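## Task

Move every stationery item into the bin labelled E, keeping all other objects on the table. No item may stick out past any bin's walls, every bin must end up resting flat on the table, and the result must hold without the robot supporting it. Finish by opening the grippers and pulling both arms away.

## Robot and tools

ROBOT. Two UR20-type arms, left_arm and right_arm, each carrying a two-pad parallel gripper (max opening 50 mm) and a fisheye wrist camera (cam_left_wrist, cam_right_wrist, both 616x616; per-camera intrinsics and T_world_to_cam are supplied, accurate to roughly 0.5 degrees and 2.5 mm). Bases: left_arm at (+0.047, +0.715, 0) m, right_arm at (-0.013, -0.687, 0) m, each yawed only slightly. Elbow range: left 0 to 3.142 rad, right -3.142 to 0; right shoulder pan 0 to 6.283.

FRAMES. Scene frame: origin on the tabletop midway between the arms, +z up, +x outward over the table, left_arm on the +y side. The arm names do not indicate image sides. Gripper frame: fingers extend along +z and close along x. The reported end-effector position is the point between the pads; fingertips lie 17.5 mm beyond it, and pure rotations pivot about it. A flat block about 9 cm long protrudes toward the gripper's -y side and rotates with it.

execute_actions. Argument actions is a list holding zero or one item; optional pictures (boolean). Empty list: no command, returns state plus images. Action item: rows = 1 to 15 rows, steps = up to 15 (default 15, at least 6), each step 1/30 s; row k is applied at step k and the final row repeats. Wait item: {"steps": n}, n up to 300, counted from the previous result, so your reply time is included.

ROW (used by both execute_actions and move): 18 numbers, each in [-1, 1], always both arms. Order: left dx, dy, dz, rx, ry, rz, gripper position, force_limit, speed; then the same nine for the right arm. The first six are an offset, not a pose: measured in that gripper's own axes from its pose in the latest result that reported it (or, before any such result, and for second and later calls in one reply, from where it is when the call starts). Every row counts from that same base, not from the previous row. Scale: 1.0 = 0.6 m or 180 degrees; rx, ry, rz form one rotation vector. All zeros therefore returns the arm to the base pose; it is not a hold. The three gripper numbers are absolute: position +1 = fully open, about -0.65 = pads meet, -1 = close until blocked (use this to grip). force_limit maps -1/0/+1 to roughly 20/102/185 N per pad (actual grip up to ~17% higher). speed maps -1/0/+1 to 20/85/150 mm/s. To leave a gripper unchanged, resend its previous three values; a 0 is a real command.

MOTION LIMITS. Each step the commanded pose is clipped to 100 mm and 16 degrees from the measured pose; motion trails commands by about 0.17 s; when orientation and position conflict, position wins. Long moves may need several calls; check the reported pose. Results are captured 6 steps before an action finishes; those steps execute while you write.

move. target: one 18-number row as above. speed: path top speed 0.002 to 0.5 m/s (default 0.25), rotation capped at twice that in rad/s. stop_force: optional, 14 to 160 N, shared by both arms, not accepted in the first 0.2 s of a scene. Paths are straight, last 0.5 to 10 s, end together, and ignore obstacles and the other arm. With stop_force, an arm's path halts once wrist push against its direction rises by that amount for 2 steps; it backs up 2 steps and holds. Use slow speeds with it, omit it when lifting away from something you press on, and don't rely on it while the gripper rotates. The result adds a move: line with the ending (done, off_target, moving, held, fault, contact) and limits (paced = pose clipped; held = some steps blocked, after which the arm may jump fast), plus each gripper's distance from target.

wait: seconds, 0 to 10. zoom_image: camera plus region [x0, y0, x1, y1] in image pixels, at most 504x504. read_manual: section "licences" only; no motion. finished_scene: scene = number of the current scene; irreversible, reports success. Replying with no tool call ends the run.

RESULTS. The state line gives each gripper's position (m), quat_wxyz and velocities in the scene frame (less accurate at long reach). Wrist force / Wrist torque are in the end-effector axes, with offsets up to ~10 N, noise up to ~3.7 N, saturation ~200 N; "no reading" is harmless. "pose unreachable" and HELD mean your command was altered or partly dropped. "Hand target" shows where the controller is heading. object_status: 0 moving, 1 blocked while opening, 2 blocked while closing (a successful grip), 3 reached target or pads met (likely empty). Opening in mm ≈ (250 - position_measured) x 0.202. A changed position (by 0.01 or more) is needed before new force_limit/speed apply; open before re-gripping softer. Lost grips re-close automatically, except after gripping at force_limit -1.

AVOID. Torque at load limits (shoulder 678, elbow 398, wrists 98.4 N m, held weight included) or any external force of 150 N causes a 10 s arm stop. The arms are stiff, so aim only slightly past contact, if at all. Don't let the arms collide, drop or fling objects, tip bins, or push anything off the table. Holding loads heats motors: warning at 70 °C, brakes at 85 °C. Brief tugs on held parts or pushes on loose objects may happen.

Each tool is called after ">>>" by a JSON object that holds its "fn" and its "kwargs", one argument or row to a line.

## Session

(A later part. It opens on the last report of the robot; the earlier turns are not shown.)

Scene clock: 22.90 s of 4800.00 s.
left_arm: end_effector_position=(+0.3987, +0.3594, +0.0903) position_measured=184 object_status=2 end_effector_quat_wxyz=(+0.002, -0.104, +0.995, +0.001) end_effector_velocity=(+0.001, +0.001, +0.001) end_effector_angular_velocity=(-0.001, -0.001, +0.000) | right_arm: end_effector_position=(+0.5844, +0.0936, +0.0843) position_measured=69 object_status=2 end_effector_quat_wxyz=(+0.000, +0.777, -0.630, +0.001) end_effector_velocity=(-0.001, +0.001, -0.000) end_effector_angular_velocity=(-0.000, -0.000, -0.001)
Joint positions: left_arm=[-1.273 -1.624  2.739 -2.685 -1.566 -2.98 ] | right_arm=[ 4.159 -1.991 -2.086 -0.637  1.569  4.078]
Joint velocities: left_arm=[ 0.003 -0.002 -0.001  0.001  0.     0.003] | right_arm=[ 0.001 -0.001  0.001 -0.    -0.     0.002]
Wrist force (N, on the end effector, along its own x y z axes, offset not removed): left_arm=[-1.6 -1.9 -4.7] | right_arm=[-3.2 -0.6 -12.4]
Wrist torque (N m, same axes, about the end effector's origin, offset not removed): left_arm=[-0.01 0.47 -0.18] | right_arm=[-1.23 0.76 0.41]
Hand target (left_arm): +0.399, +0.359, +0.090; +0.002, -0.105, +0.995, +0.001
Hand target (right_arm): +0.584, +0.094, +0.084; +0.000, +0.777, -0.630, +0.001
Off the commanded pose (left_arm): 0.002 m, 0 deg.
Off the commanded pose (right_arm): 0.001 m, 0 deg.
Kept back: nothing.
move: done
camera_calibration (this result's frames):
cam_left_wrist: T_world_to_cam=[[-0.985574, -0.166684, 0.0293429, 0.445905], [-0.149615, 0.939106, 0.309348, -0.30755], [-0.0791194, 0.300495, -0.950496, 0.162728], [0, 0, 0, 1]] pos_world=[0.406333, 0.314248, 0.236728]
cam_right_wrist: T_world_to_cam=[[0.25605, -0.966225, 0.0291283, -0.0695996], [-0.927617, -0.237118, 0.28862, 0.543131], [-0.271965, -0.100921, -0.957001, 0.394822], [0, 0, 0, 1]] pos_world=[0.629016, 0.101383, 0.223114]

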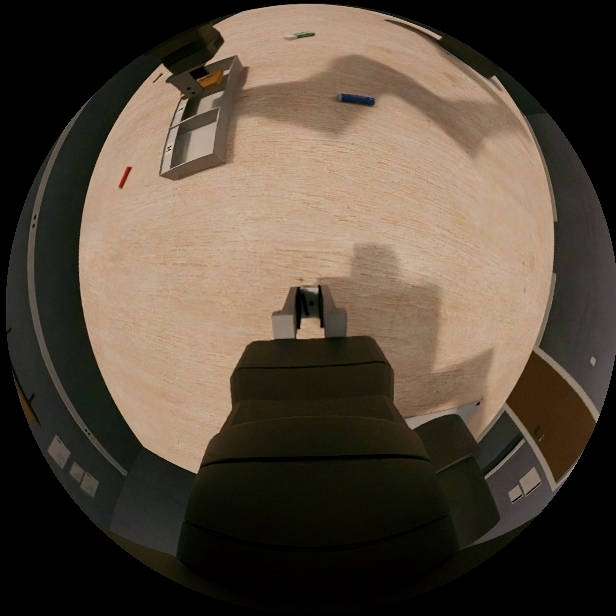

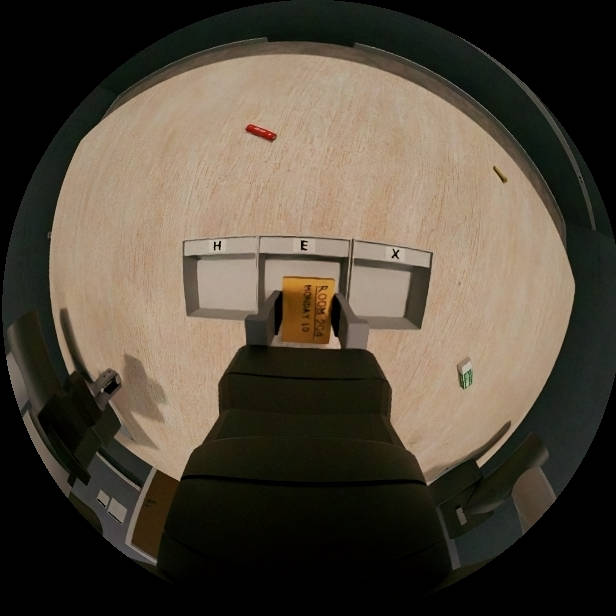

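>>> {"fn": "move", "kwargs": {
  "target": [0,0,0,0,0,0,-1,-0.6,0, 0,-0.016,0.032,0,0,0,-1,-0.6,0],
  "speed": 0.1
}}

>>> {"fn": "zoom_image", "kwargs": {
  "camera": "cam_right_wrist",
  "region": [220, 200, 400, 350]
}}

>>> {"fn": "zoom_image", "kwargs": {
  "camera": "cam_left_wrist",
  "region": [140, 40, 270, 190]
}}

Scene clock: 25.53 s of 4800.00 s.
left_arm: end_effector_position=(+0.3987, +0.3594, +0.0904) position_measured=184 object_status=2 end_effector_quat_wxyz=(+0.002, -0.104, +0.995, +0.001) end_effector_velocity=(-0.001, -0.000, -0.001) end_effector_angular_velocity=(+0.001, +0.002, -0.000) | right_arm: end_effector_position=(+0.5937, +0.0956, +0.0653) position_measured=69 object_status=2 end_effector_quat_wxyz=(+0.000, +0.777, -0.630, +0.001) end_effector_velocity=(+0.000, +0.000, -0.001) end_effector_angular_velocity=(+0.000, +0.002, +0.000)
Joint positions: left_arm=[-1.273 -1.624  2.739 -2.685 -1.566 -2.98 ] | right_arm=[ 4.151 -2.018 -2.082 -0.614  1.568  4.07 ]
Joint velocities: left_arm=[-0.001  0.001  0.     0.    -0.002 -0.   ] | right_arm=[-0.001 -0.002  0.     0.001  0.001 -0.001]
Wrist force (N, on the end effector, along its own x y z axes, offset not removed): left_arm=[-1.8 -0.6 -4.4] | right_arm=[2.0 4.6 -9.3]
Wrist torque (N m, same axes, about the end effector's origin, offset not removed): left_arm=[0.36 0.58 -0.18] | right_arm=[-0.06 -0.49 0.04]
Hand target (left_arm): +0.399, +0.359, +0.090; +0.002, -0.104, +0.995, +0.001
Hand target (right_arm): +0.594, +0.096, +0.065; +0.000, +0.777, -0.630, +0.001
Off the commanded pose (left_arm): 0.000 m, 0 deg.
Off the commanded pose (right_arm): 0.000 m, 0 deg.
Kept back: nothing.
move: done
camera_calibration (this result's frames):
cam_left_wrist: T_world_to_cam=[[-0.9856, -0.166527, 0.0293617, 0.44586], [-0.149465, 0.93915, 0.309286, -0.307575], [-0.0790795, 0.300444, -0.950516, 0.162815], [0, 0, 0, 1]] pos_world=[0.406343, 0.31419, 0.236796]
cam_right_wrist: T_world_to_cam=[[0.256055, -0.966223, 0.0291502, -0.069524], [-0.927613, -0.237115, 0.288634, 0.557777], [-0.271973, -0.100946, -0.956996, 0.379332], [0, 0, 0, 1]] pos_world=[0.638371, 0.103374, 0.204052]

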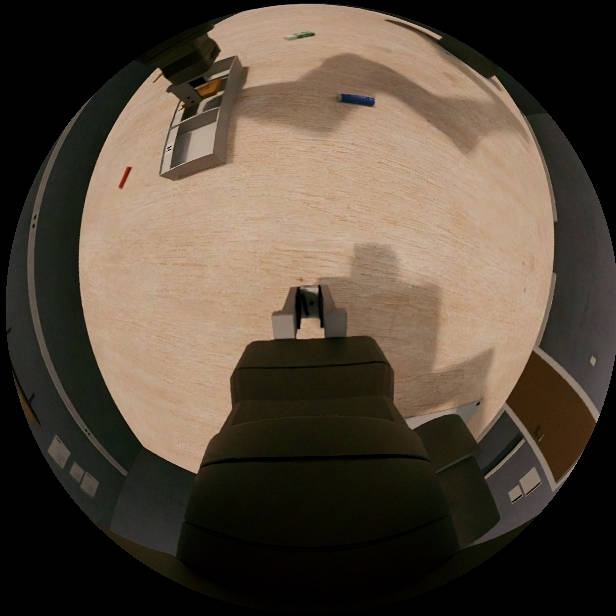

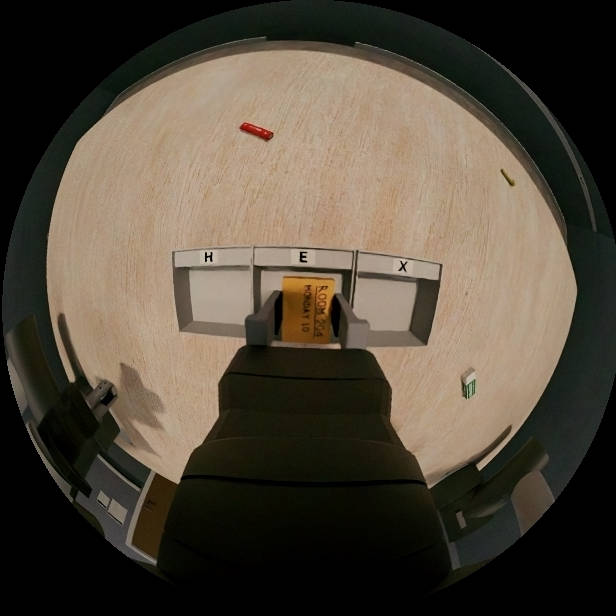

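Region (220, 200, 400, 350) of cam_right_wrist's 616x616 image, scaled by 2.800, with more detail than that image has.

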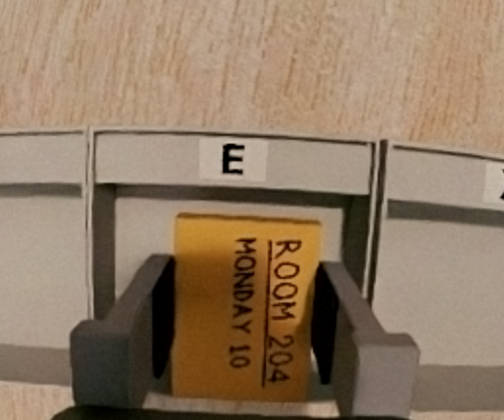

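Region (140, 40, 270, 190) of cam_left_wrist's 616x616 image, scaled by 3.360, with more detail than that image has; it fills the left 437 columns of this view, and the rest is white.

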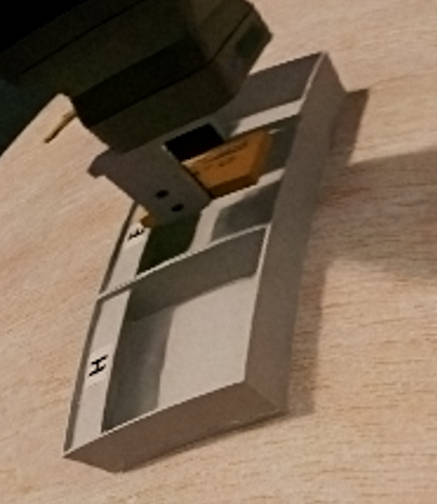

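>>> {"fn": "move", "kwargs": {
  "target": [0,0,0,0,0,0,-1,-0.6,0, 0.007,0,0.068,0,0,0,-1,-0.6,0],
  "speed": 0.04,
  "stop_force": 22
}}

>>> {"fn": "zoom_image", "kwargs": {
  "camera": "cam_right_wrist",
  "region": [220, 200, 400, 350]
}}

Scene clock: 27.27 s of 4800.00 s.
left_arm: end_effector_position=(+0.3987, +0.3594, +0.0904) position_measured=184 object_status=2 end_effector_quat_wxyz=(+0.002, -0.104, +0.995, +0.001) end_effector_velocity=(-0.000, +0.000, +0.000) end_effector_angular_velocity=(-0.001, +0.000, +0.000) | right_arm: end_effector_position=(+0.5946, +0.0915, +0.0263) position_measured=69 object_status=2 end_effector_quat_wxyz=(+0.000, +0.777, -0.630, +0.001) end_effector_velocity=(-0.000, -0.001, +0.002) end_effector_angular_velocity=(-0.004, +0.002, -0.002)
Joint positions: left_arm=[-1.273 -1.624  2.739 -2.685 -1.566 -2.98 ] | right_arm=[ 4.148 -2.059 -2.097 -0.558  1.568  4.067]
Joint velocities: left_arm=[ 0.001 -0.001  0.001 -0.    -0.     0.   ] | right_arm=[-0.     0.003  0.002 -0.009 -0.     0.002]
Wrist force (N, on the end effector, along its own x y z axes, offset not removed): left_arm=[-0.4 -2.3 -4.4] | right_arm=[2.2 0.2 -5.0]
Wrist torque (N m, same axes, about the end effector's origin, offset not removed): left_arm=[-0.04 0.32 -0.24] | right_arm=[-0.45 -0.51 -0.05]
Hand target (left_arm): +0.399, +0.359, +0.090; +0.002, -0.104, +0.995, +0.001
Hand target (right_arm): +0.595, +0.092, +0.027; +0.000, +0.777, -0.630, +0.001
Off the commanded pose (left_arm): 0.000 m, 0 deg.
Off the commanded pose (right_arm): 0.002 m, 0 deg.
Kept back: nothing.
move: contact (right_arm)
camera_calibration (this result's frames):
cam_left_wrist: T_world_to_cam=[[-0.985597, -0.166541, 0.0293639, 0.445853], [-0.149477, 0.939144, 0.309297, -0.307596], [-0.0790877, 0.300453, -0.950512, 0.162786], [0, 0, 0, 1]] pos_world=[0.406327, 0.31422, 0.236777]
cam_right_wrist: T_world_to_cam=[[0.256036, -0.966224, 0.0292844, -0.0725493], [-0.927596, -0.237049, 0.288744, 0.5689], [-0.27205, -0.101093, -0.956958, 0.341902], [0, 0, 0, 1]] pos_world=[0.639299, 0.0993222, 0.165044]

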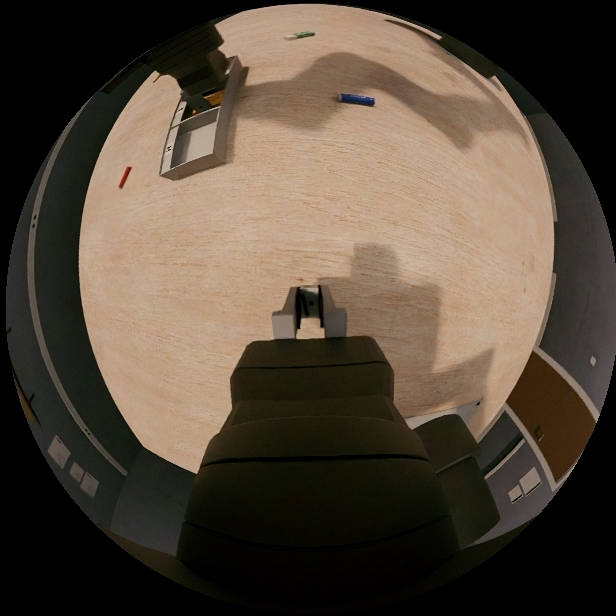

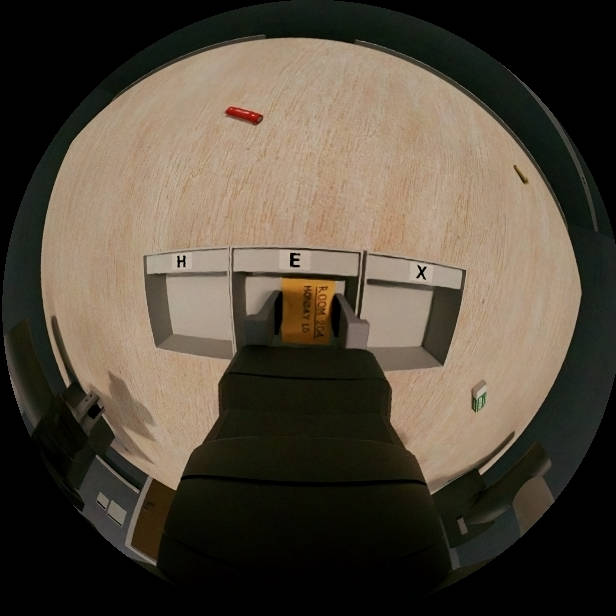

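Region (220, 200, 400, 350) of cam_right_wrist's 616x616 image, scaled by 2.800, with more detail than that image has.

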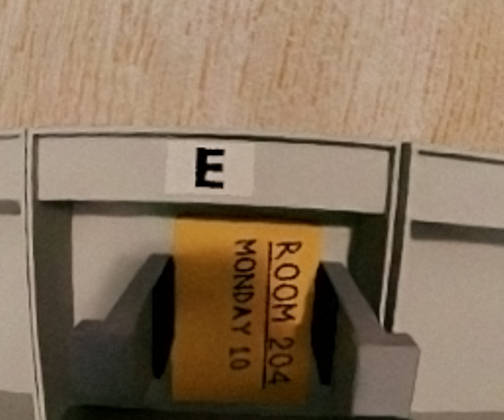

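>>> {"fn": "move", "kwargs": {
  "target": [0,0,0,0,0,0,-1,-0.6,0, 0,0,-0.001,0,0,0,0.7,-0.6,-0.5],
  "speed": 0.04
}}

>>> {"fn": "move", "kwargs": {
  "target": [0,0,0,0,0,0,-1,-0.6,0, 0,0,-0.09,0,0,0,0.7,-0.6,-0.5],
  "speed": 0.15
}}

>>> {"fn": "zoom_image", "kwargs": {
  "camera": "cam_right_wrist",
  "region": [220, 200, 400, 350]
}}

>>> {"fn": "zoom_image", "kwargs": {
  "camera": "cam_right_wrist",
  "region": [430, 340, 510, 420]
}}

Scene clock: 28.43 s of 4800.00 s.
left_arm: end_effector_position=(+0.3987, +0.3594, +0.0904) position_measured=184 object_status=2 end_effector_quat_wxyz=(+0.002, -0.104, +0.995, +0.001) end_effector_velocity=(-0.000, -0.001, +0.000) end_effector_angular_velocity=(-0.000, +0.001, +0.000) | right_arm: end_effector_position=(+0.5946, +0.0916, +0.0269) position_measured=48 object_status=3 end_effector_quat_wxyz=(+0.000, +0.777, -0.630, +0.001) end_effector_velocity=(-0.001, +0.000, +0.000) end_effector_angular_velocity=(+0.001, +0.002, -0.000)
Joint positions: left_arm=[-1.273 -1.624  2.739 -2.685 -1.566 -2.98 ] | right_arm=[ 4.148 -2.058 -2.097 -0.558  1.568  4.067]
Joint velocities: left_arm=[-0.     0.001 -0.001 -0.    -0.001 -0.001] | right_arm=[-0.     0.    -0.     0.001  0.002  0.   ]
Wrist force (N, on the end effector, along its own x y z axes, offset not removed): left_arm=[-0.4 -1.1 -5.2] | right_arm=[-4.5 -3.7 -4.6]
Wrist torque (N m, same axes, about the end effector's origin, offset not removed): left_arm=[0.20 0.32 -0.24] | right_arm=[-1.51 0.82 0.39]
Hand target (left_arm): +0.399, +0.359, +0.090; +0.002, -0.104, +0.995, +0.001
Hand target (right_arm): +0.595, +0.092, +0.027; +0.000, +0.777, -0.630, +0.001
Off the commanded pose (left_arm): 0.000 m, 0 deg.
Off the commanded pose (right_arm): 0.000 m, 0 deg.
Kept back: nothing.
move: done
camera_calibration (this result's frames):
cam_left_wrist: T_world_to_cam=[[-0.985601, -0.166516, 0.0293623, 0.445851], [-0.149454, 0.93915, 0.30929, -0.307581], [-0.0790774, 0.300448, -0.950514, 0.16281], [0, 0, 0, 1]] pos_world=[0.406337, 0.31419, 0.236794]
cam_right_wrist: T_world_to_cam=[[0.256108, -0.966205, 0.0292741, -0.0725357], [-0.92758, -0.237122, 0.288736, 0.568693], [-0.272037, -0.101102, -0.956961, 0.342464], [0, 0, 0, 1]] pos_world=[0.639248, 0.0993892, 0.165646]

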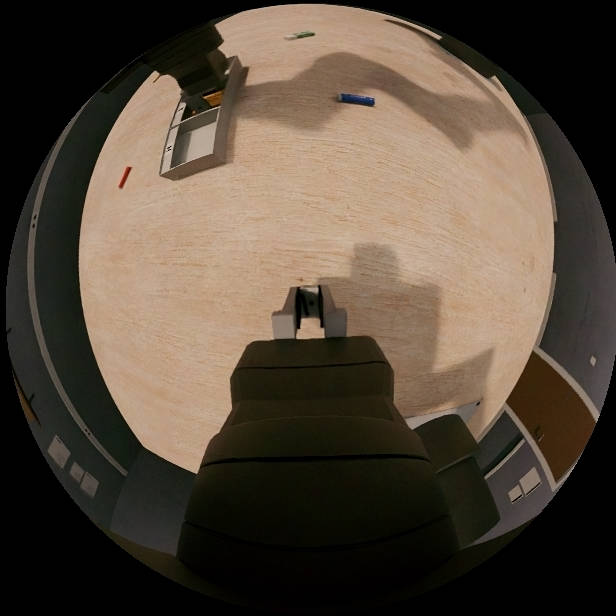

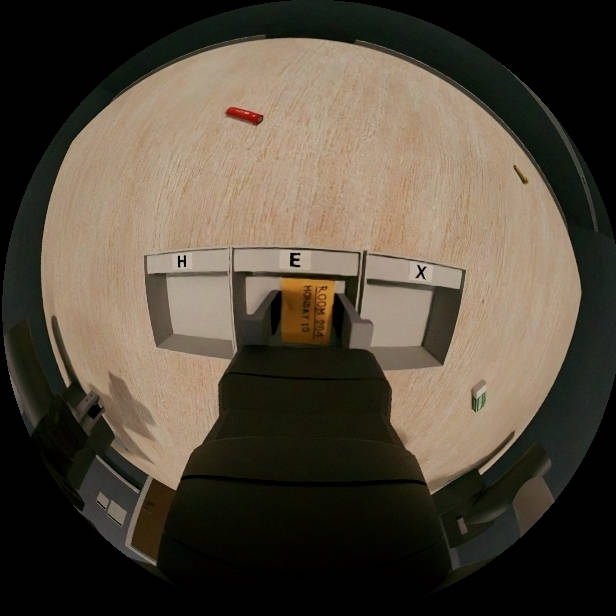

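Scene clock: 29.33 s of 4800.00 s.
left_arm: end_effector_position=(+0.3987, +0.3594, +0.0904) position_measured=184 object_status=2 end_effector_quat_wxyz=(+0.002, -0.104, +0.995, +0.001) end_effector_velocity=(-0.000, +0.001, -0.001) end_effector_angular_velocity=(+0.001, +0.001, -0.001) | right_arm: end_effector_position=(+0.5945, +0.0916, +0.0807) position_measured=48 object_status=3 end_effector_quat_wxyz=(+0.000, +0.777, -0.630, +0.001) end_effector_velocity=(-0.000, +0.000, +0.001) end_effector_angular_velocity=(+0.001, +0.000, +0.001)
Joint positions: left_arm=[-1.273 -1.624  2.739 -2.685 -1.566 -2.98 ] | right_arm=[ 4.148 -1.999 -2.08  -0.635  1.568  4.067]
Joint velocities: left_arm=[ 0.     0.     0.001  0.    -0.     0.001] | right_arm=[ 0.     0.001  0.001 -0.001  0.001 -0.   ]
Wrist force (N, on the end effector, along its own x y z axes, offset not removed): left_arm=[-0.2 -2.3 -3.6] | right_arm=[-2.0 -3.0 -5.5]
Wrist torque (N m, same axes, about the end effector's origin, offset not removed): left_arm=[-0.03 0.24 -0.27] | right_arm=[-1.26 0.45 0.20]
Hand target (left_arm): +0.399, +0.359, +0.090; +0.002, -0.104, +0.995, +0.001
Hand target (right_arm): +0.594, +0.092, +0.081; +0.000, +0.777, -0.630, +0.001
Off the commanded pose (left_arm): 0.000 m, 0 deg.
Off the commanded pose (right_arm): 0.000 m, 0 deg.
Kept back: nothing.
move: done
camera_calibration (this result's frames):
cam_left_wrist: T_world_to_cam=[[-0.985601, -0.166516, 0.0293625, 0.445851], [-0.149454, 0.93915, 0.30929, -0.307581], [-0.0790775, 0.300448, -0.950514, 0.16281], [0, 0, 0, 1]] pos_world=[0.406337, 0.31419, 0.236794]
cam_right_wrist: T_world_to_cam=[[0.256059, -0.966218, 0.0292693, -0.0741066], [-0.927593, -0.237076, 0.288732, 0.553085], [-0.272039, -0.101083, -0.956962, 0.393969], [0, 0, 0, 1]] pos_world=[0.639188, 0.0993436, 0.219489]

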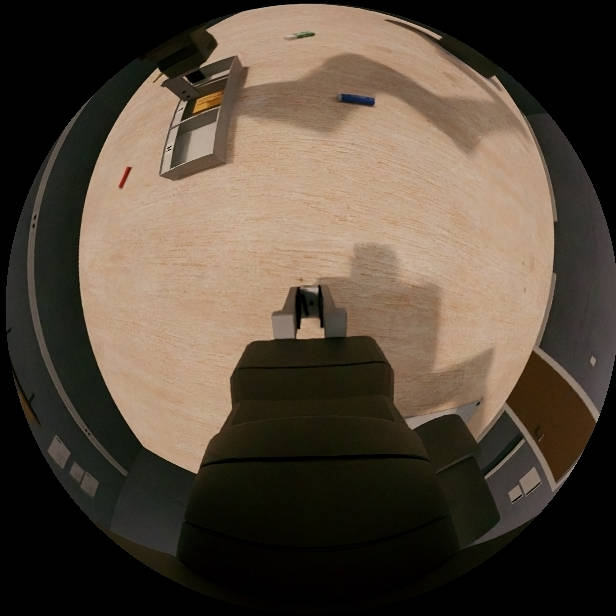

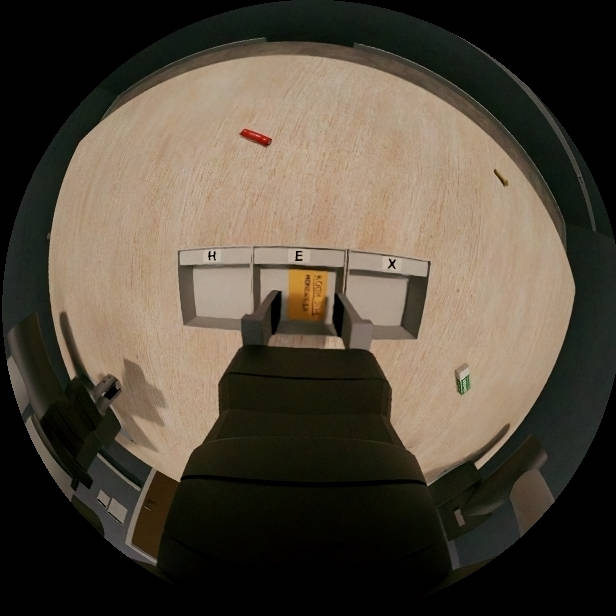

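Region (220, 200, 400, 350) of cam_right_wrist's 616x616 image, scaled by 2.800, with more detail than that image has.

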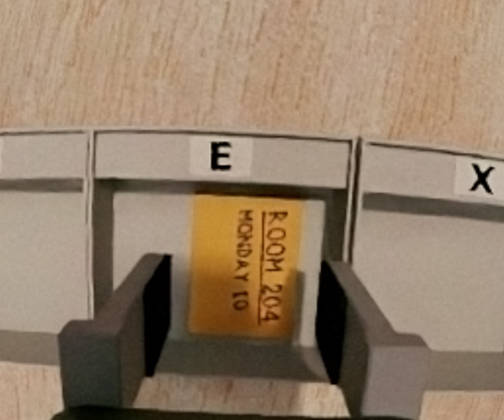

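Region (430, 340, 510, 420) of cam_right_wrist's 616x616 image, scaled by 6.300, with more detail than that image has.

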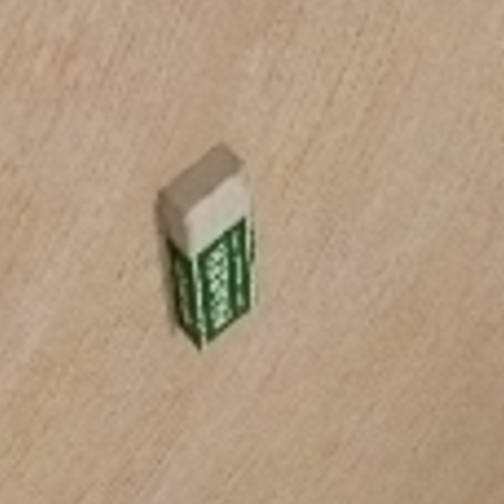

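>>> {"fn": "move", "kwargs": {
  "target": [-0.2017,-0.4418,0.0257,0,0,0,-1,-0.6,0, 0.45,0.2363,0.0345,0,0,-0.194,0.7,-0.6,-0.5],
  "speed": 0.3
}}

>>> {"fn": "zoom_image", "kwargs": {
  "camera": "cam_right_wrist",
  "region": [250, 240, 370, 350]
}}

>>> {"fn": "zoom_image", "kwargs": {
  "camera": "cam_left_wrist",
  "region": [230, 200, 390, 350]
}}

Scene clock: 32.17 s of 4800.00 s.
left_arm: end_effector_position=(+0.5715, +0.1250, +0.0758) position_measured=184 object_status=2 end_effector_quat_wxyz=(+0.002, -0.104, +0.995, +0.001) end_effector_velocity=(+0.001, -0.001, -0.000) end_effector_angular_velocity=(+0.000, +0.000, -0.001) | right_arm: end_effector_position=(+0.5118, -0.2018, +0.0598) position_measured=48 object_status=3 end_effector_quat_wxyz=(+0.001, +0.930, -0.368, +0.001) end_effector_velocity=(+0.000, -0.002, -0.000) end_effector_angular_velocity=(-0.001, -0.001, +0.004)
Joint positions: left_arm=[-1.169 -1.3    2.368 -2.639 -1.566 -2.875] | right_arm=[ 4.054 -1.803 -2.481 -0.43   1.569  3.364]
Joint velocities: left_arm=[ 0.001  0.002 -0.002  0.001 -0.     0.002] | right_arm=[-0.001  0.001 -0.002  0.001 -0.002 -0.005]
Wrist force (N, on the end effector, along its own x y z axes, offset not removed): left_arm=[-0.9 -0.4 -4.9] | right_arm=[-0.9 6.8 -7.3]
Wrist torque (N m, same axes, about the end effector's origin, offset not removed): left_arm=[0.36 0.39 -0.21] | right_arm=[0.48 0.02 0.28]
Hand target (left_arm): +0.572, +0.125, +0.076; +0.002, -0.104, +0.995, +0.001
Hand target (right_arm): +0.512, -0.202, +0.060; +0.001, +0.930, -0.367, +0.001
Off the commanded pose (left_arm): 0.001 m, 0 deg.
Off the commanded pose (right_arm): 0.001 m, 0 deg.
Kept back: nothing.
move: done
camera_calibration (this result's frames):
cam_left_wrist: T_world_to_cam=[[-0.985586, -0.166522, 0.0298482, 0.577536], [-0.149306, 0.939146, 0.309373, -0.0572744], [-0.0795491, 0.300457, -0.950472, 0.233275], [0, 0, 0, 1]] pos_world=[0.579216, 0.0798719, 0.222203]
cam_right_wrist: T_world_to_cam=[[0.762871, -0.645893, 0.0291501, -0.53051], [-0.624764, -0.724809, 0.290384, 0.159323], [-0.166429, -0.239737, -0.956466, 0.239715], [0, 0, 0, 1]] pos_world=[0.544145, -0.169706, 0.198479]

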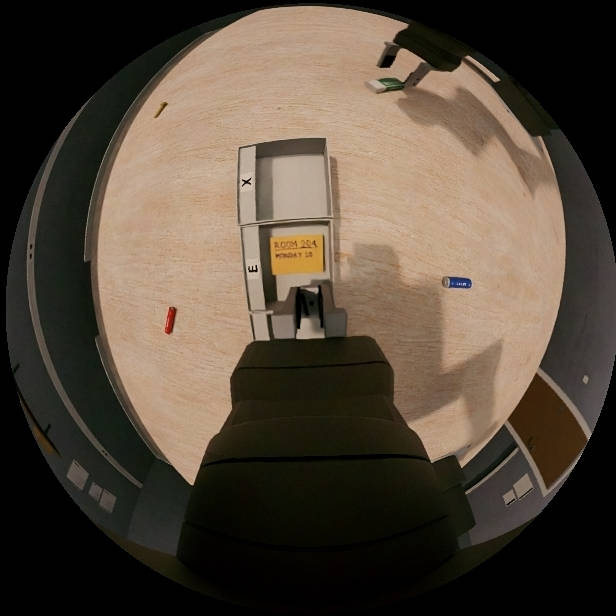

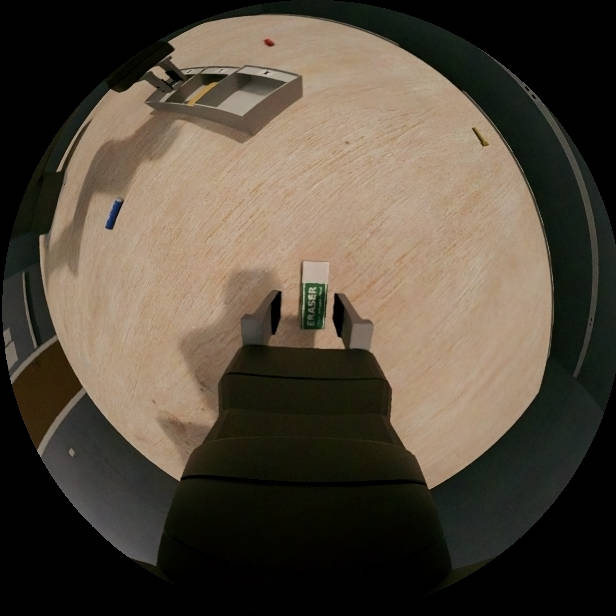

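Region (250, 240, 370, 350) of cam_right_wrist's 616x616 image, scaled by 4.200, with more detail than that image has; it fills the top 462 rows of this view, and the rest is white.

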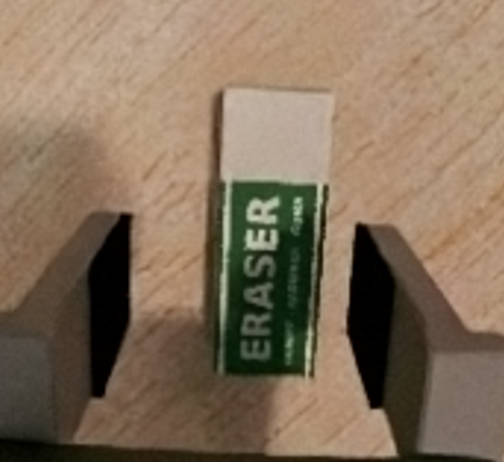

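Region (230, 200, 390, 350) of cam_left_wrist's 616x616 image, scaled by 3.150, with more detail than that image has; it fills the top 472 rows of this view, and the rest is white.

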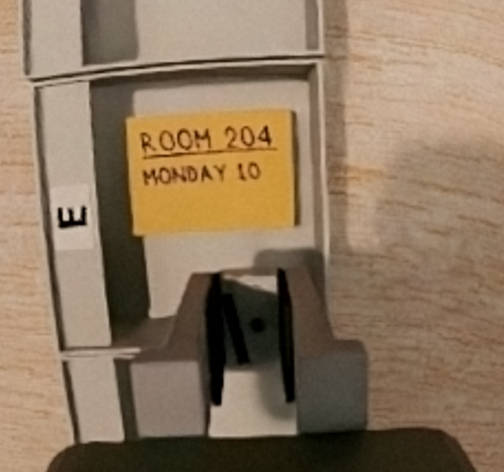

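>>> {"fn": "move", "kwargs": {
  "target": [-0.003,-0.0017,0.0835,0,0,0,-1,-0.6,0, 0.0107,-0.0017,0.0647,0,0,0,0.7,-0.6,-0.5],
  "speed": 0.04,
  "stop_force": 16
}}

>>> {"fn": "zoom_image", "kwargs": {
  "camera": "cam_left_wrist",
  "region": [230, 200, 390, 350]
}}

Scene clock: 34.27 s of 4800.00 s.
left_arm: end_effector_position=(+0.5736, +0.1245, +0.0271) position_measured=184 object_status=2 end_effector_quat_wxyz=(+0.002, -0.104, +0.995, +0.001) end_effector_velocity=(+0.001, +0.001, +0.003) end_effector_angular_velocity=(+0.002, +0.001, -0.000) | right_arm: end_effector_position=(+0.5172, -0.2054, +0.0211) position_measured=48 object_status=3 end_effector_quat_wxyz=(+0.001, +0.930, -0.368, +0.001) end_effector_velocity=(-0.000, +0.000, -0.001) end_effector_angular_velocity=(+0.001, +0.001, +0.000)
Joint positions: left_arm=[-1.166 -1.225  2.385 -2.73  -1.566 -2.873] | right_arm=[ 4.044 -1.873 -2.495 -0.346  1.569  3.354]
Joint velocities: left_arm=[ 0.002 -0.004 -0.001  0.008 -0.     0.002] | right_arm=[-0.    -0.001 -0.001  0.002  0.001 -0.001]
Wrist force (N, on the end effector, along its own x y z axes, offset not removed): left_arm=[5.2 3.4 -39.8] | right_arm=[-10.6 2.2 -3.5]
Wrist torque (N m, same axes, about the end effector's origin, offset not removed): left_arm=[-0.05 0.48 -0.22] | right_arm=[-0.36 2.03 0.40]
Hand target (left_arm): +0.574, +0.124, +0.027; +0.002, -0.104, +0.995, +0.001
Hand target (right_arm): +0.517, -0.205, +0.021; +0.001, +0.930, -0.368, +0.001
Off the commanded pose (left_arm): 0.001 m, 0 deg.
Off the commanded pose (right_arm): 0.000 m, 0 deg.
Kept back: nothing.
move: contact (left_arm)
camera_calibration (this result's frames):
cam_left_wrist: T_world_to_cam=[[-0.985584, -0.166518, 0.029921, 0.58093], [-0.149282, 0.939154, 0.309362, -0.0413903], [-0.0796148, 0.300436, -0.950474, 0.187324], [0, 0, 0, 1]] pos_world=[0.581291, 0.0793286, 0.173469]
cam_right_wrist: T_world_to_cam=[[0.762872, -0.645895, 0.0290899, -0.535857], [-0.624746, -0.724813, 0.290412, 0.171306], [-0.166491, -0.239721, -0.95646, 0.202768], [0, 0, 0, 1]] pos_world=[0.549572, -0.173335, 0.159778]

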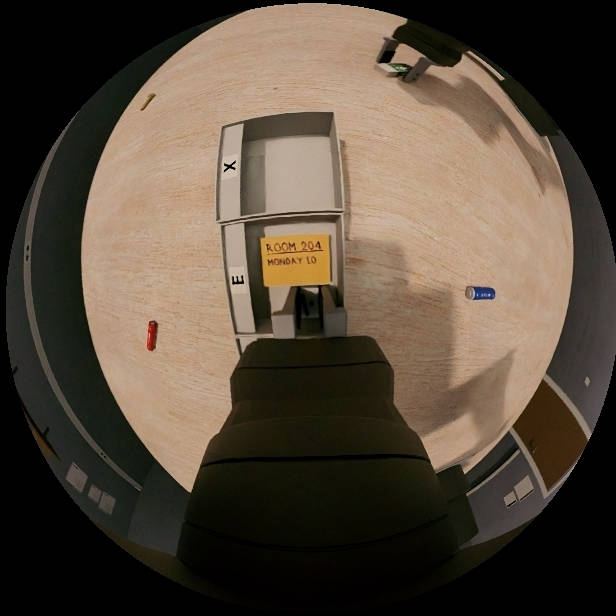

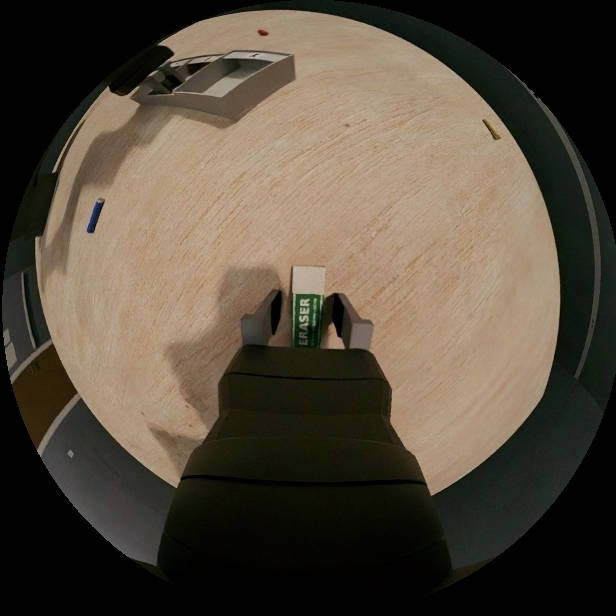

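Region (230, 200, 390, 350) of cam_left_wrist's 616x616 image, scaled by 3.150, with more detail than that image has; it fills the top 472 rows of this view, and the rest is white.

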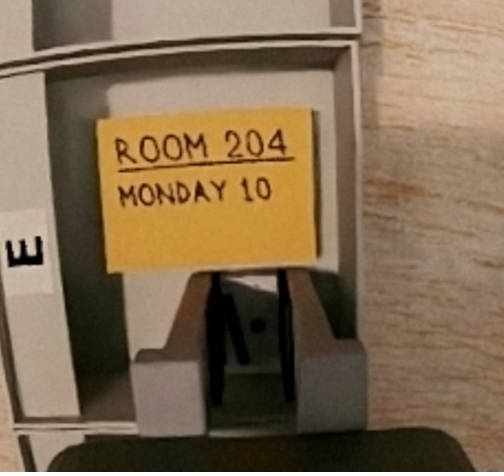

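>>> {"fn": "move", "kwargs": {
  "target": [0,0,-0.001,0,0,0,-0.06,-0.6,-0.5, 0,0,0,0,0,0,-1,-0.6,0],
  "speed": 0.04
}}

>>> {"fn": "move", "kwargs": {
  "target": [0,0,-0.09,0,0,0,-0.06,-0.6,-0.5, 0,0,-0.09,0,0,0,-1,-0.6,0],
  "speed": 0.15
}}

>>> {"fn": "zoom_image", "kwargs": {
  "camera": "cam_left_wrist",
  "region": [230, 200, 390, 350]
}}

Scene clock: 35.20 s of 4800.00 s.
left_arm: end_effector_position=(+0.5736, +0.1246, +0.0276) position_measured=161 object_status=3 end_effector_quat_wxyz=(+0.002, -0.104, +0.995, +0.001) end_effector_velocity=(-0.002, -0.002, -0.001) end_effector_angular_velocity=(-0.000, +0.001, -0.002) | right_arm: end_effector_position=(+0.5172, -0.2055, +0.0210) position_measured=143 object_status=2 end_effector_quat_wxyz=(+0.001, +0.930, -0.368, +0.001) end_effector_velocity=(-0.000, -0.000, -0.000) end_effector_angular_velocity=(-0.001, +0.001, +0.000)
Joint positions: left_arm=[-1.166 -1.226  2.385 -2.729 -1.566 -2.873] | right_arm=[ 4.044 -1.873 -2.495 -0.346  1.569  3.354]
Joint velocities: left_arm=[-0.002  0.001 -0.001 -0.    -0.001 -0.   ] | right_arm=[-0.    -0.    -0.    -0.001  0.    -0.   ]
Wrist force (N, on the end effector, along its own x y z axes, offset not removed): left_arm=[0.6 -1.2 -3.4] | right_arm=[-4.6 2.3 -6.4]
Wrist torque (N m, same axes, about the end effector's origin, offset not removed): left_arm=[0.27 0.08 -0.28] | right_arm=[-0.52 1.07 0.30]
Hand target (left_arm): +0.574, +0.124, +0.028; +0.002, -0.104, +0.995, +0.001
Hand target (right_arm): +0.517, -0.205, +0.021; +0.001, +0.930, -0.368, +0.001
Off the commanded pose (left_arm): 0.000 m, 0 deg.
Off the commanded pose (right_arm): 0.000 m, 0 deg.
Kept back: nothing.
move: done
camera_calibration (this result's frames):
cam_left_wrist: T_world_to_cam=[[-0.985583, -0.166521, 0.0299491, 0.58089], [-0.149269, 0.939129, 0.309445, -0.0416321], [-0.0796551, 0.300513, -0.950446, 0.187832], [0, 0, 0, 1]] pos_world=[0.581263, 0.0793822, 0.17401]
cam_right_wrist: T_world_to_cam=[[0.762872, -0.645894, 0.0291219, -0.535876], [-0.624756, -0.724812, 0.290392, 0.17133], [-0.166454, -0.239726, -0.956465, 0.202709], [0, 0, 0, 1]] pos_world=[0.549585, -0.173342, 0.159737]

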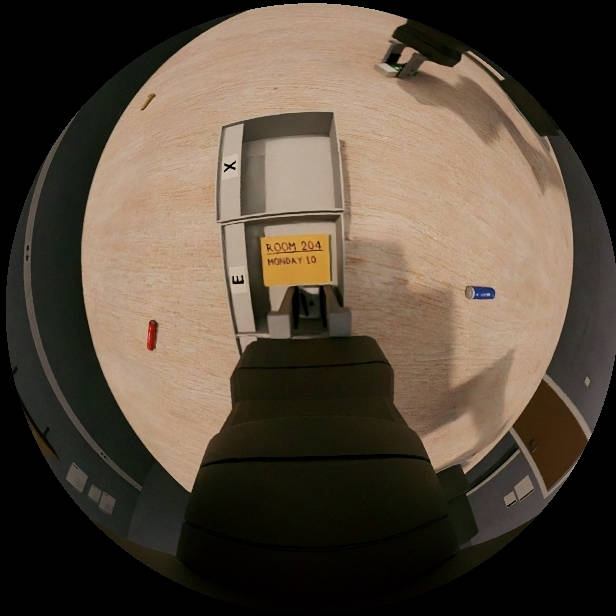

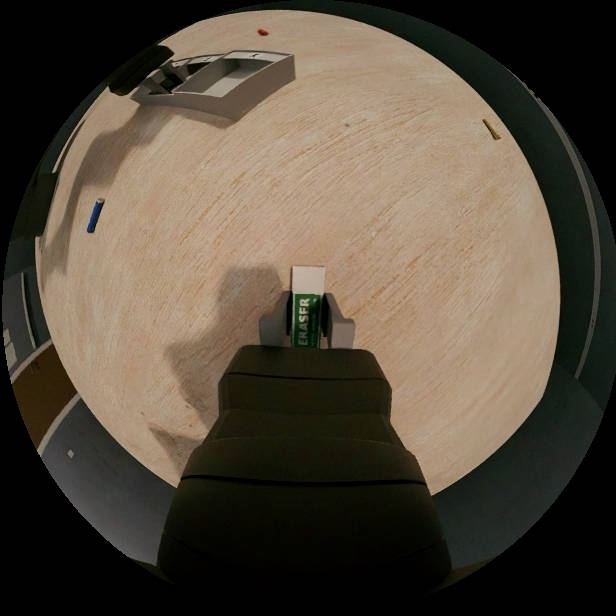

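Scene clock: 36.10 s of 4800.00 s.
left_arm: end_effector_position=(+0.5734, +0.1246, +0.0814) position_measured=161 object_status=3 end_effector_quat_wxyz=(+0.002, -0.104, +0.995, +0.001) end_effector_velocity=(-0.000, -0.000, +0.001) end_effector_angular_velocity=(-0.000, +0.001, +0.001) | right_arm: end_effector_position=(+0.5172, -0.2055, +0.0748) position_measured=143 object_status=2 end_effector_quat_wxyz=(+0.001, +0.930, -0.368, +0.001) end_effector_velocity=(+0.000, -0.001, +0.001) end_effector_angular_velocity=(-0.002, -0.001, -0.000)
Joint positions: left_arm=[-1.167 -1.307  2.364 -2.627 -1.566 -2.873] | right_arm=[ 4.044 -1.779 -2.472 -0.463  1.569  3.354]
Joint velocities: left_arm=[ 0.    -0.002 -0.001  0.003 -0.001 -0.001] | right_arm=[-0.     0.002  0.001 -0.004 -0.002  0.   ]
Wrist force (N, on the end effector, along its own x y z axes, offset not removed): left_arm=[-0.6 0.0 -3.3] | right_arm=[-0.9 10.0 -2.6]
Wrist torque (N m, same axes, about the end effector's origin, offset not removed): left_arm=[0.41 0.31 -0.19] | right_arm=[1.17 0.26 0.43]
Hand target (left_arm): +0.573, +0.125, +0.082; +0.002, -0.104, +0.995, +0.001
Hand target (right_arm): +0.517, -0.205, +0.075; +0.001, +0.930, -0.368, +0.001
Off the commanded pose (left_arm): 0.000 m, 0 deg.
Off the commanded pose (right_arm): 0.000 m, 0 deg.
Kept back: nothing.
move: done
camera_calibration (this result's frames):
cam_left_wrist: T_world_to_cam=[[-0.985591, -0.166475, 0.0299523, 0.579088], [-0.149224, 0.939133, 0.309454, -0.0583427], [-0.0796457, 0.300526, -0.950442, 0.238917], [0, 0, 0, 1]] pos_world=[0.581066, 0.0793947, 0.227786]
cam_right_wrist: T_world_to_cam=[[0.762871, -0.645895, 0.029117, -0.537455], [-0.62476, -0.72482, 0.290364, 0.155635], [-0.16644, -0.239701, -0.956473, 0.254136], [0, 0, 0, 1]] pos_world=[0.549542, -0.173415, 0.213533]

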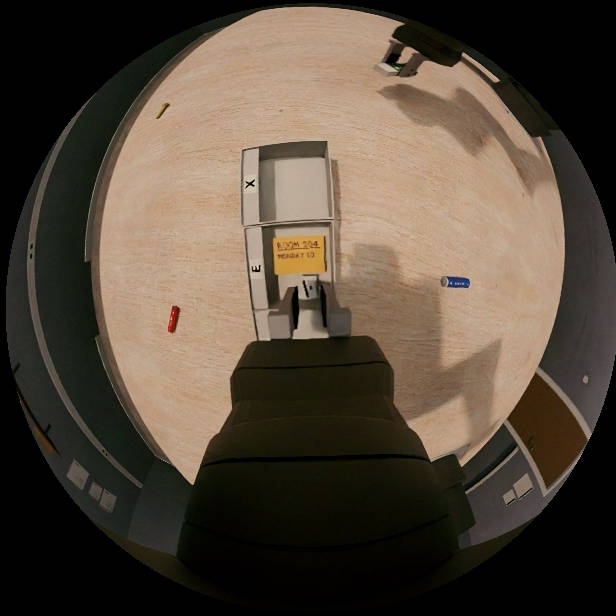

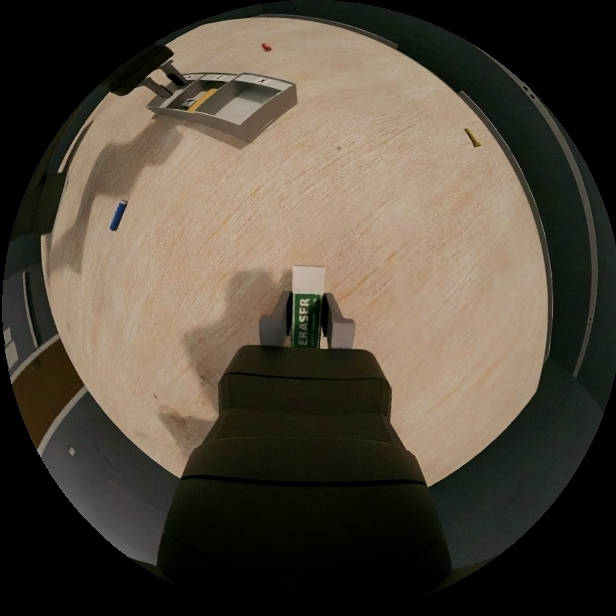

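Region (230, 200, 390, 350) of cam_left_wrist's 616x616 image, scaled by 3.150, with more detail than that image has; it fills the top 472 rows of this view, and the rest is white.

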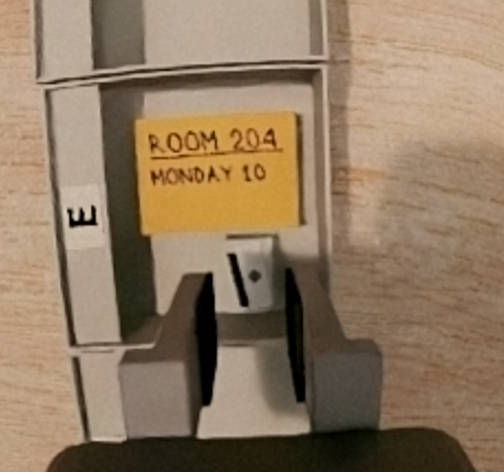

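>>> {"fn": "move", "kwargs": {
  "target": [0.072,0.654,-0.198,0,0,0,-0.06,-0.6,-0.5, -0.242,-0.4675,-0.0087,0,0,-0.3067,-1,-0.6,0],
  "speed": 0.35
}}

>>> {"fn": "zoom_image", "kwargs": {
  "camera": "cam_right_wrist",
  "region": [230, 200, 390, 350]
}}

Scene clock: 38.63 s of 4800.00 s.
left_arm: end_effector_position=(+0.4495, +0.4994, +0.1990) position_measured=161 object_status=3 end_effector_quat_wxyz=(+0.002, -0.104, +0.995, +0.001) end_effector_velocity=(-0.000, +0.000, +0.001) end_effector_angular_velocity=(+0.000, +0.001, -0.002) | right_arm: end_effector_position=(+0.6030, +0.0985, +0.0803) position_measured=143 object_status=2 end_effector_quat_wxyz=(+0.001, +0.994, +0.105, +0.001) end_effector_velocity=(+0.000, +0.000, -0.000) end_effector_angular_velocity=(-0.000, +0.000, +0.001)
Joint positions: left_arm=[-0.999 -1.934  2.673 -2.309 -1.567 -2.706] | right_arm=[ 4.106 -2.01  -2.06  -0.643  1.568  2.453]
Joint velocities: left_arm=[ 0.001 -0.003 -0.001  0.005 -0.001  0.003] | right_arm=[ 0.    -0.     0.001 -0.001  0.    -0.001]
Wrist force (N, on the end effector, along its own x y z axes, offset not removed): left_arm=[-0.5 -0.3 -5.1] | right_arm=[9.5 0.4 -8.6]
Wrist torque (N m, same axes, about the end effector's origin, offset not removed): left_arm=[0.33 0.24 -0.16] | right_arm=[-0.72 -1.89 -0.03]
Hand target (left_arm): +0.450, +0.499, +0.199; +0.002, -0.104, +0.995, +0.001
Hand target (right_arm): +0.603, +0.099, +0.080; +0.001, +0.994, +0.105, +0.001
Off the commanded pose (left_arm): 0.002 m, 0 deg.
Off the commanded pose (right_arm): 0.001 m, 0 deg.
Kept back: nothing.
move: done
camera_calibration (this result's frames):
cam_left_wrist: T_world_to_cam=[[-0.985567, -0.166463, 0.0307815, 0.515725], [-0.148958, 0.939158, 0.309505, -0.46537], [-0.0804298, 0.300453, -0.950399, 0.228517], [0, 0, 0, 1]] pos_world=[0.457341, 0.454246, 0.345342]
cam_right_wrist: T_world_to_cam=[[0.965797, 0.257827, 0.0275898, -0.617962], [0.23889, -0.926106, 0.291991, -0.0730957], [0.100834, -0.275413, -0.956023, 0.188817], [0, 0, 0, 1]] pos_world=[0.595248, 0.143636, 0.218906]

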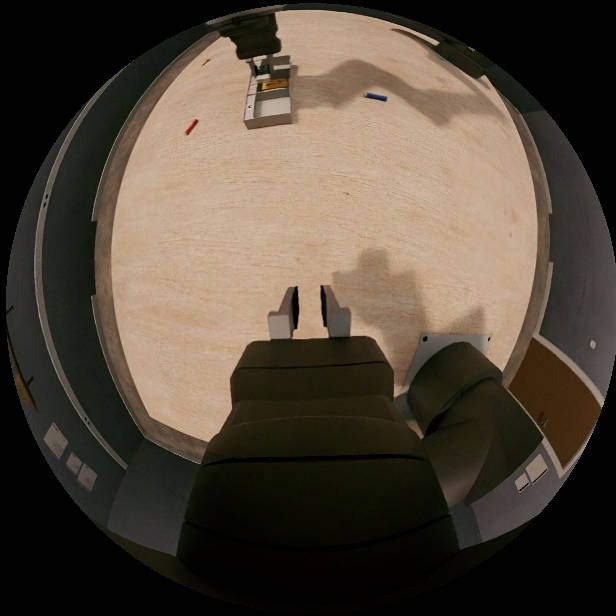

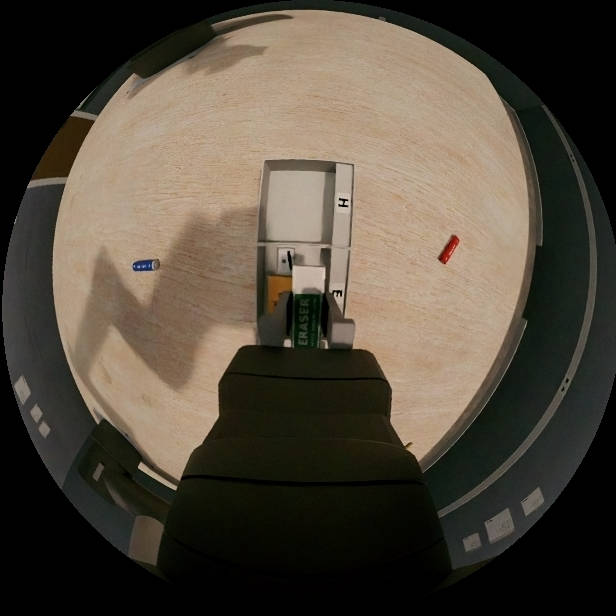

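Region (230, 200, 390, 350) of cam_right_wrist's 616x616 image, scaled by 3.150, with more detail than that image has; it fills the top 472 rows of this view, and the rest is white.

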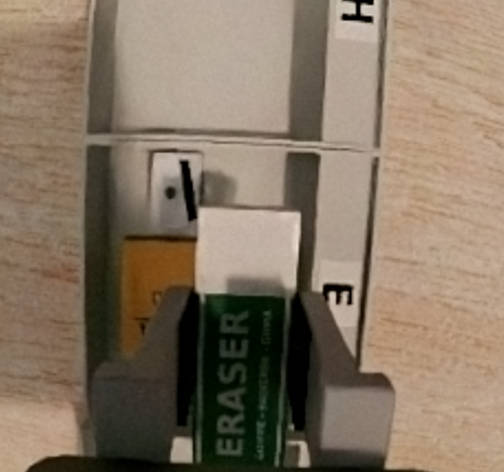

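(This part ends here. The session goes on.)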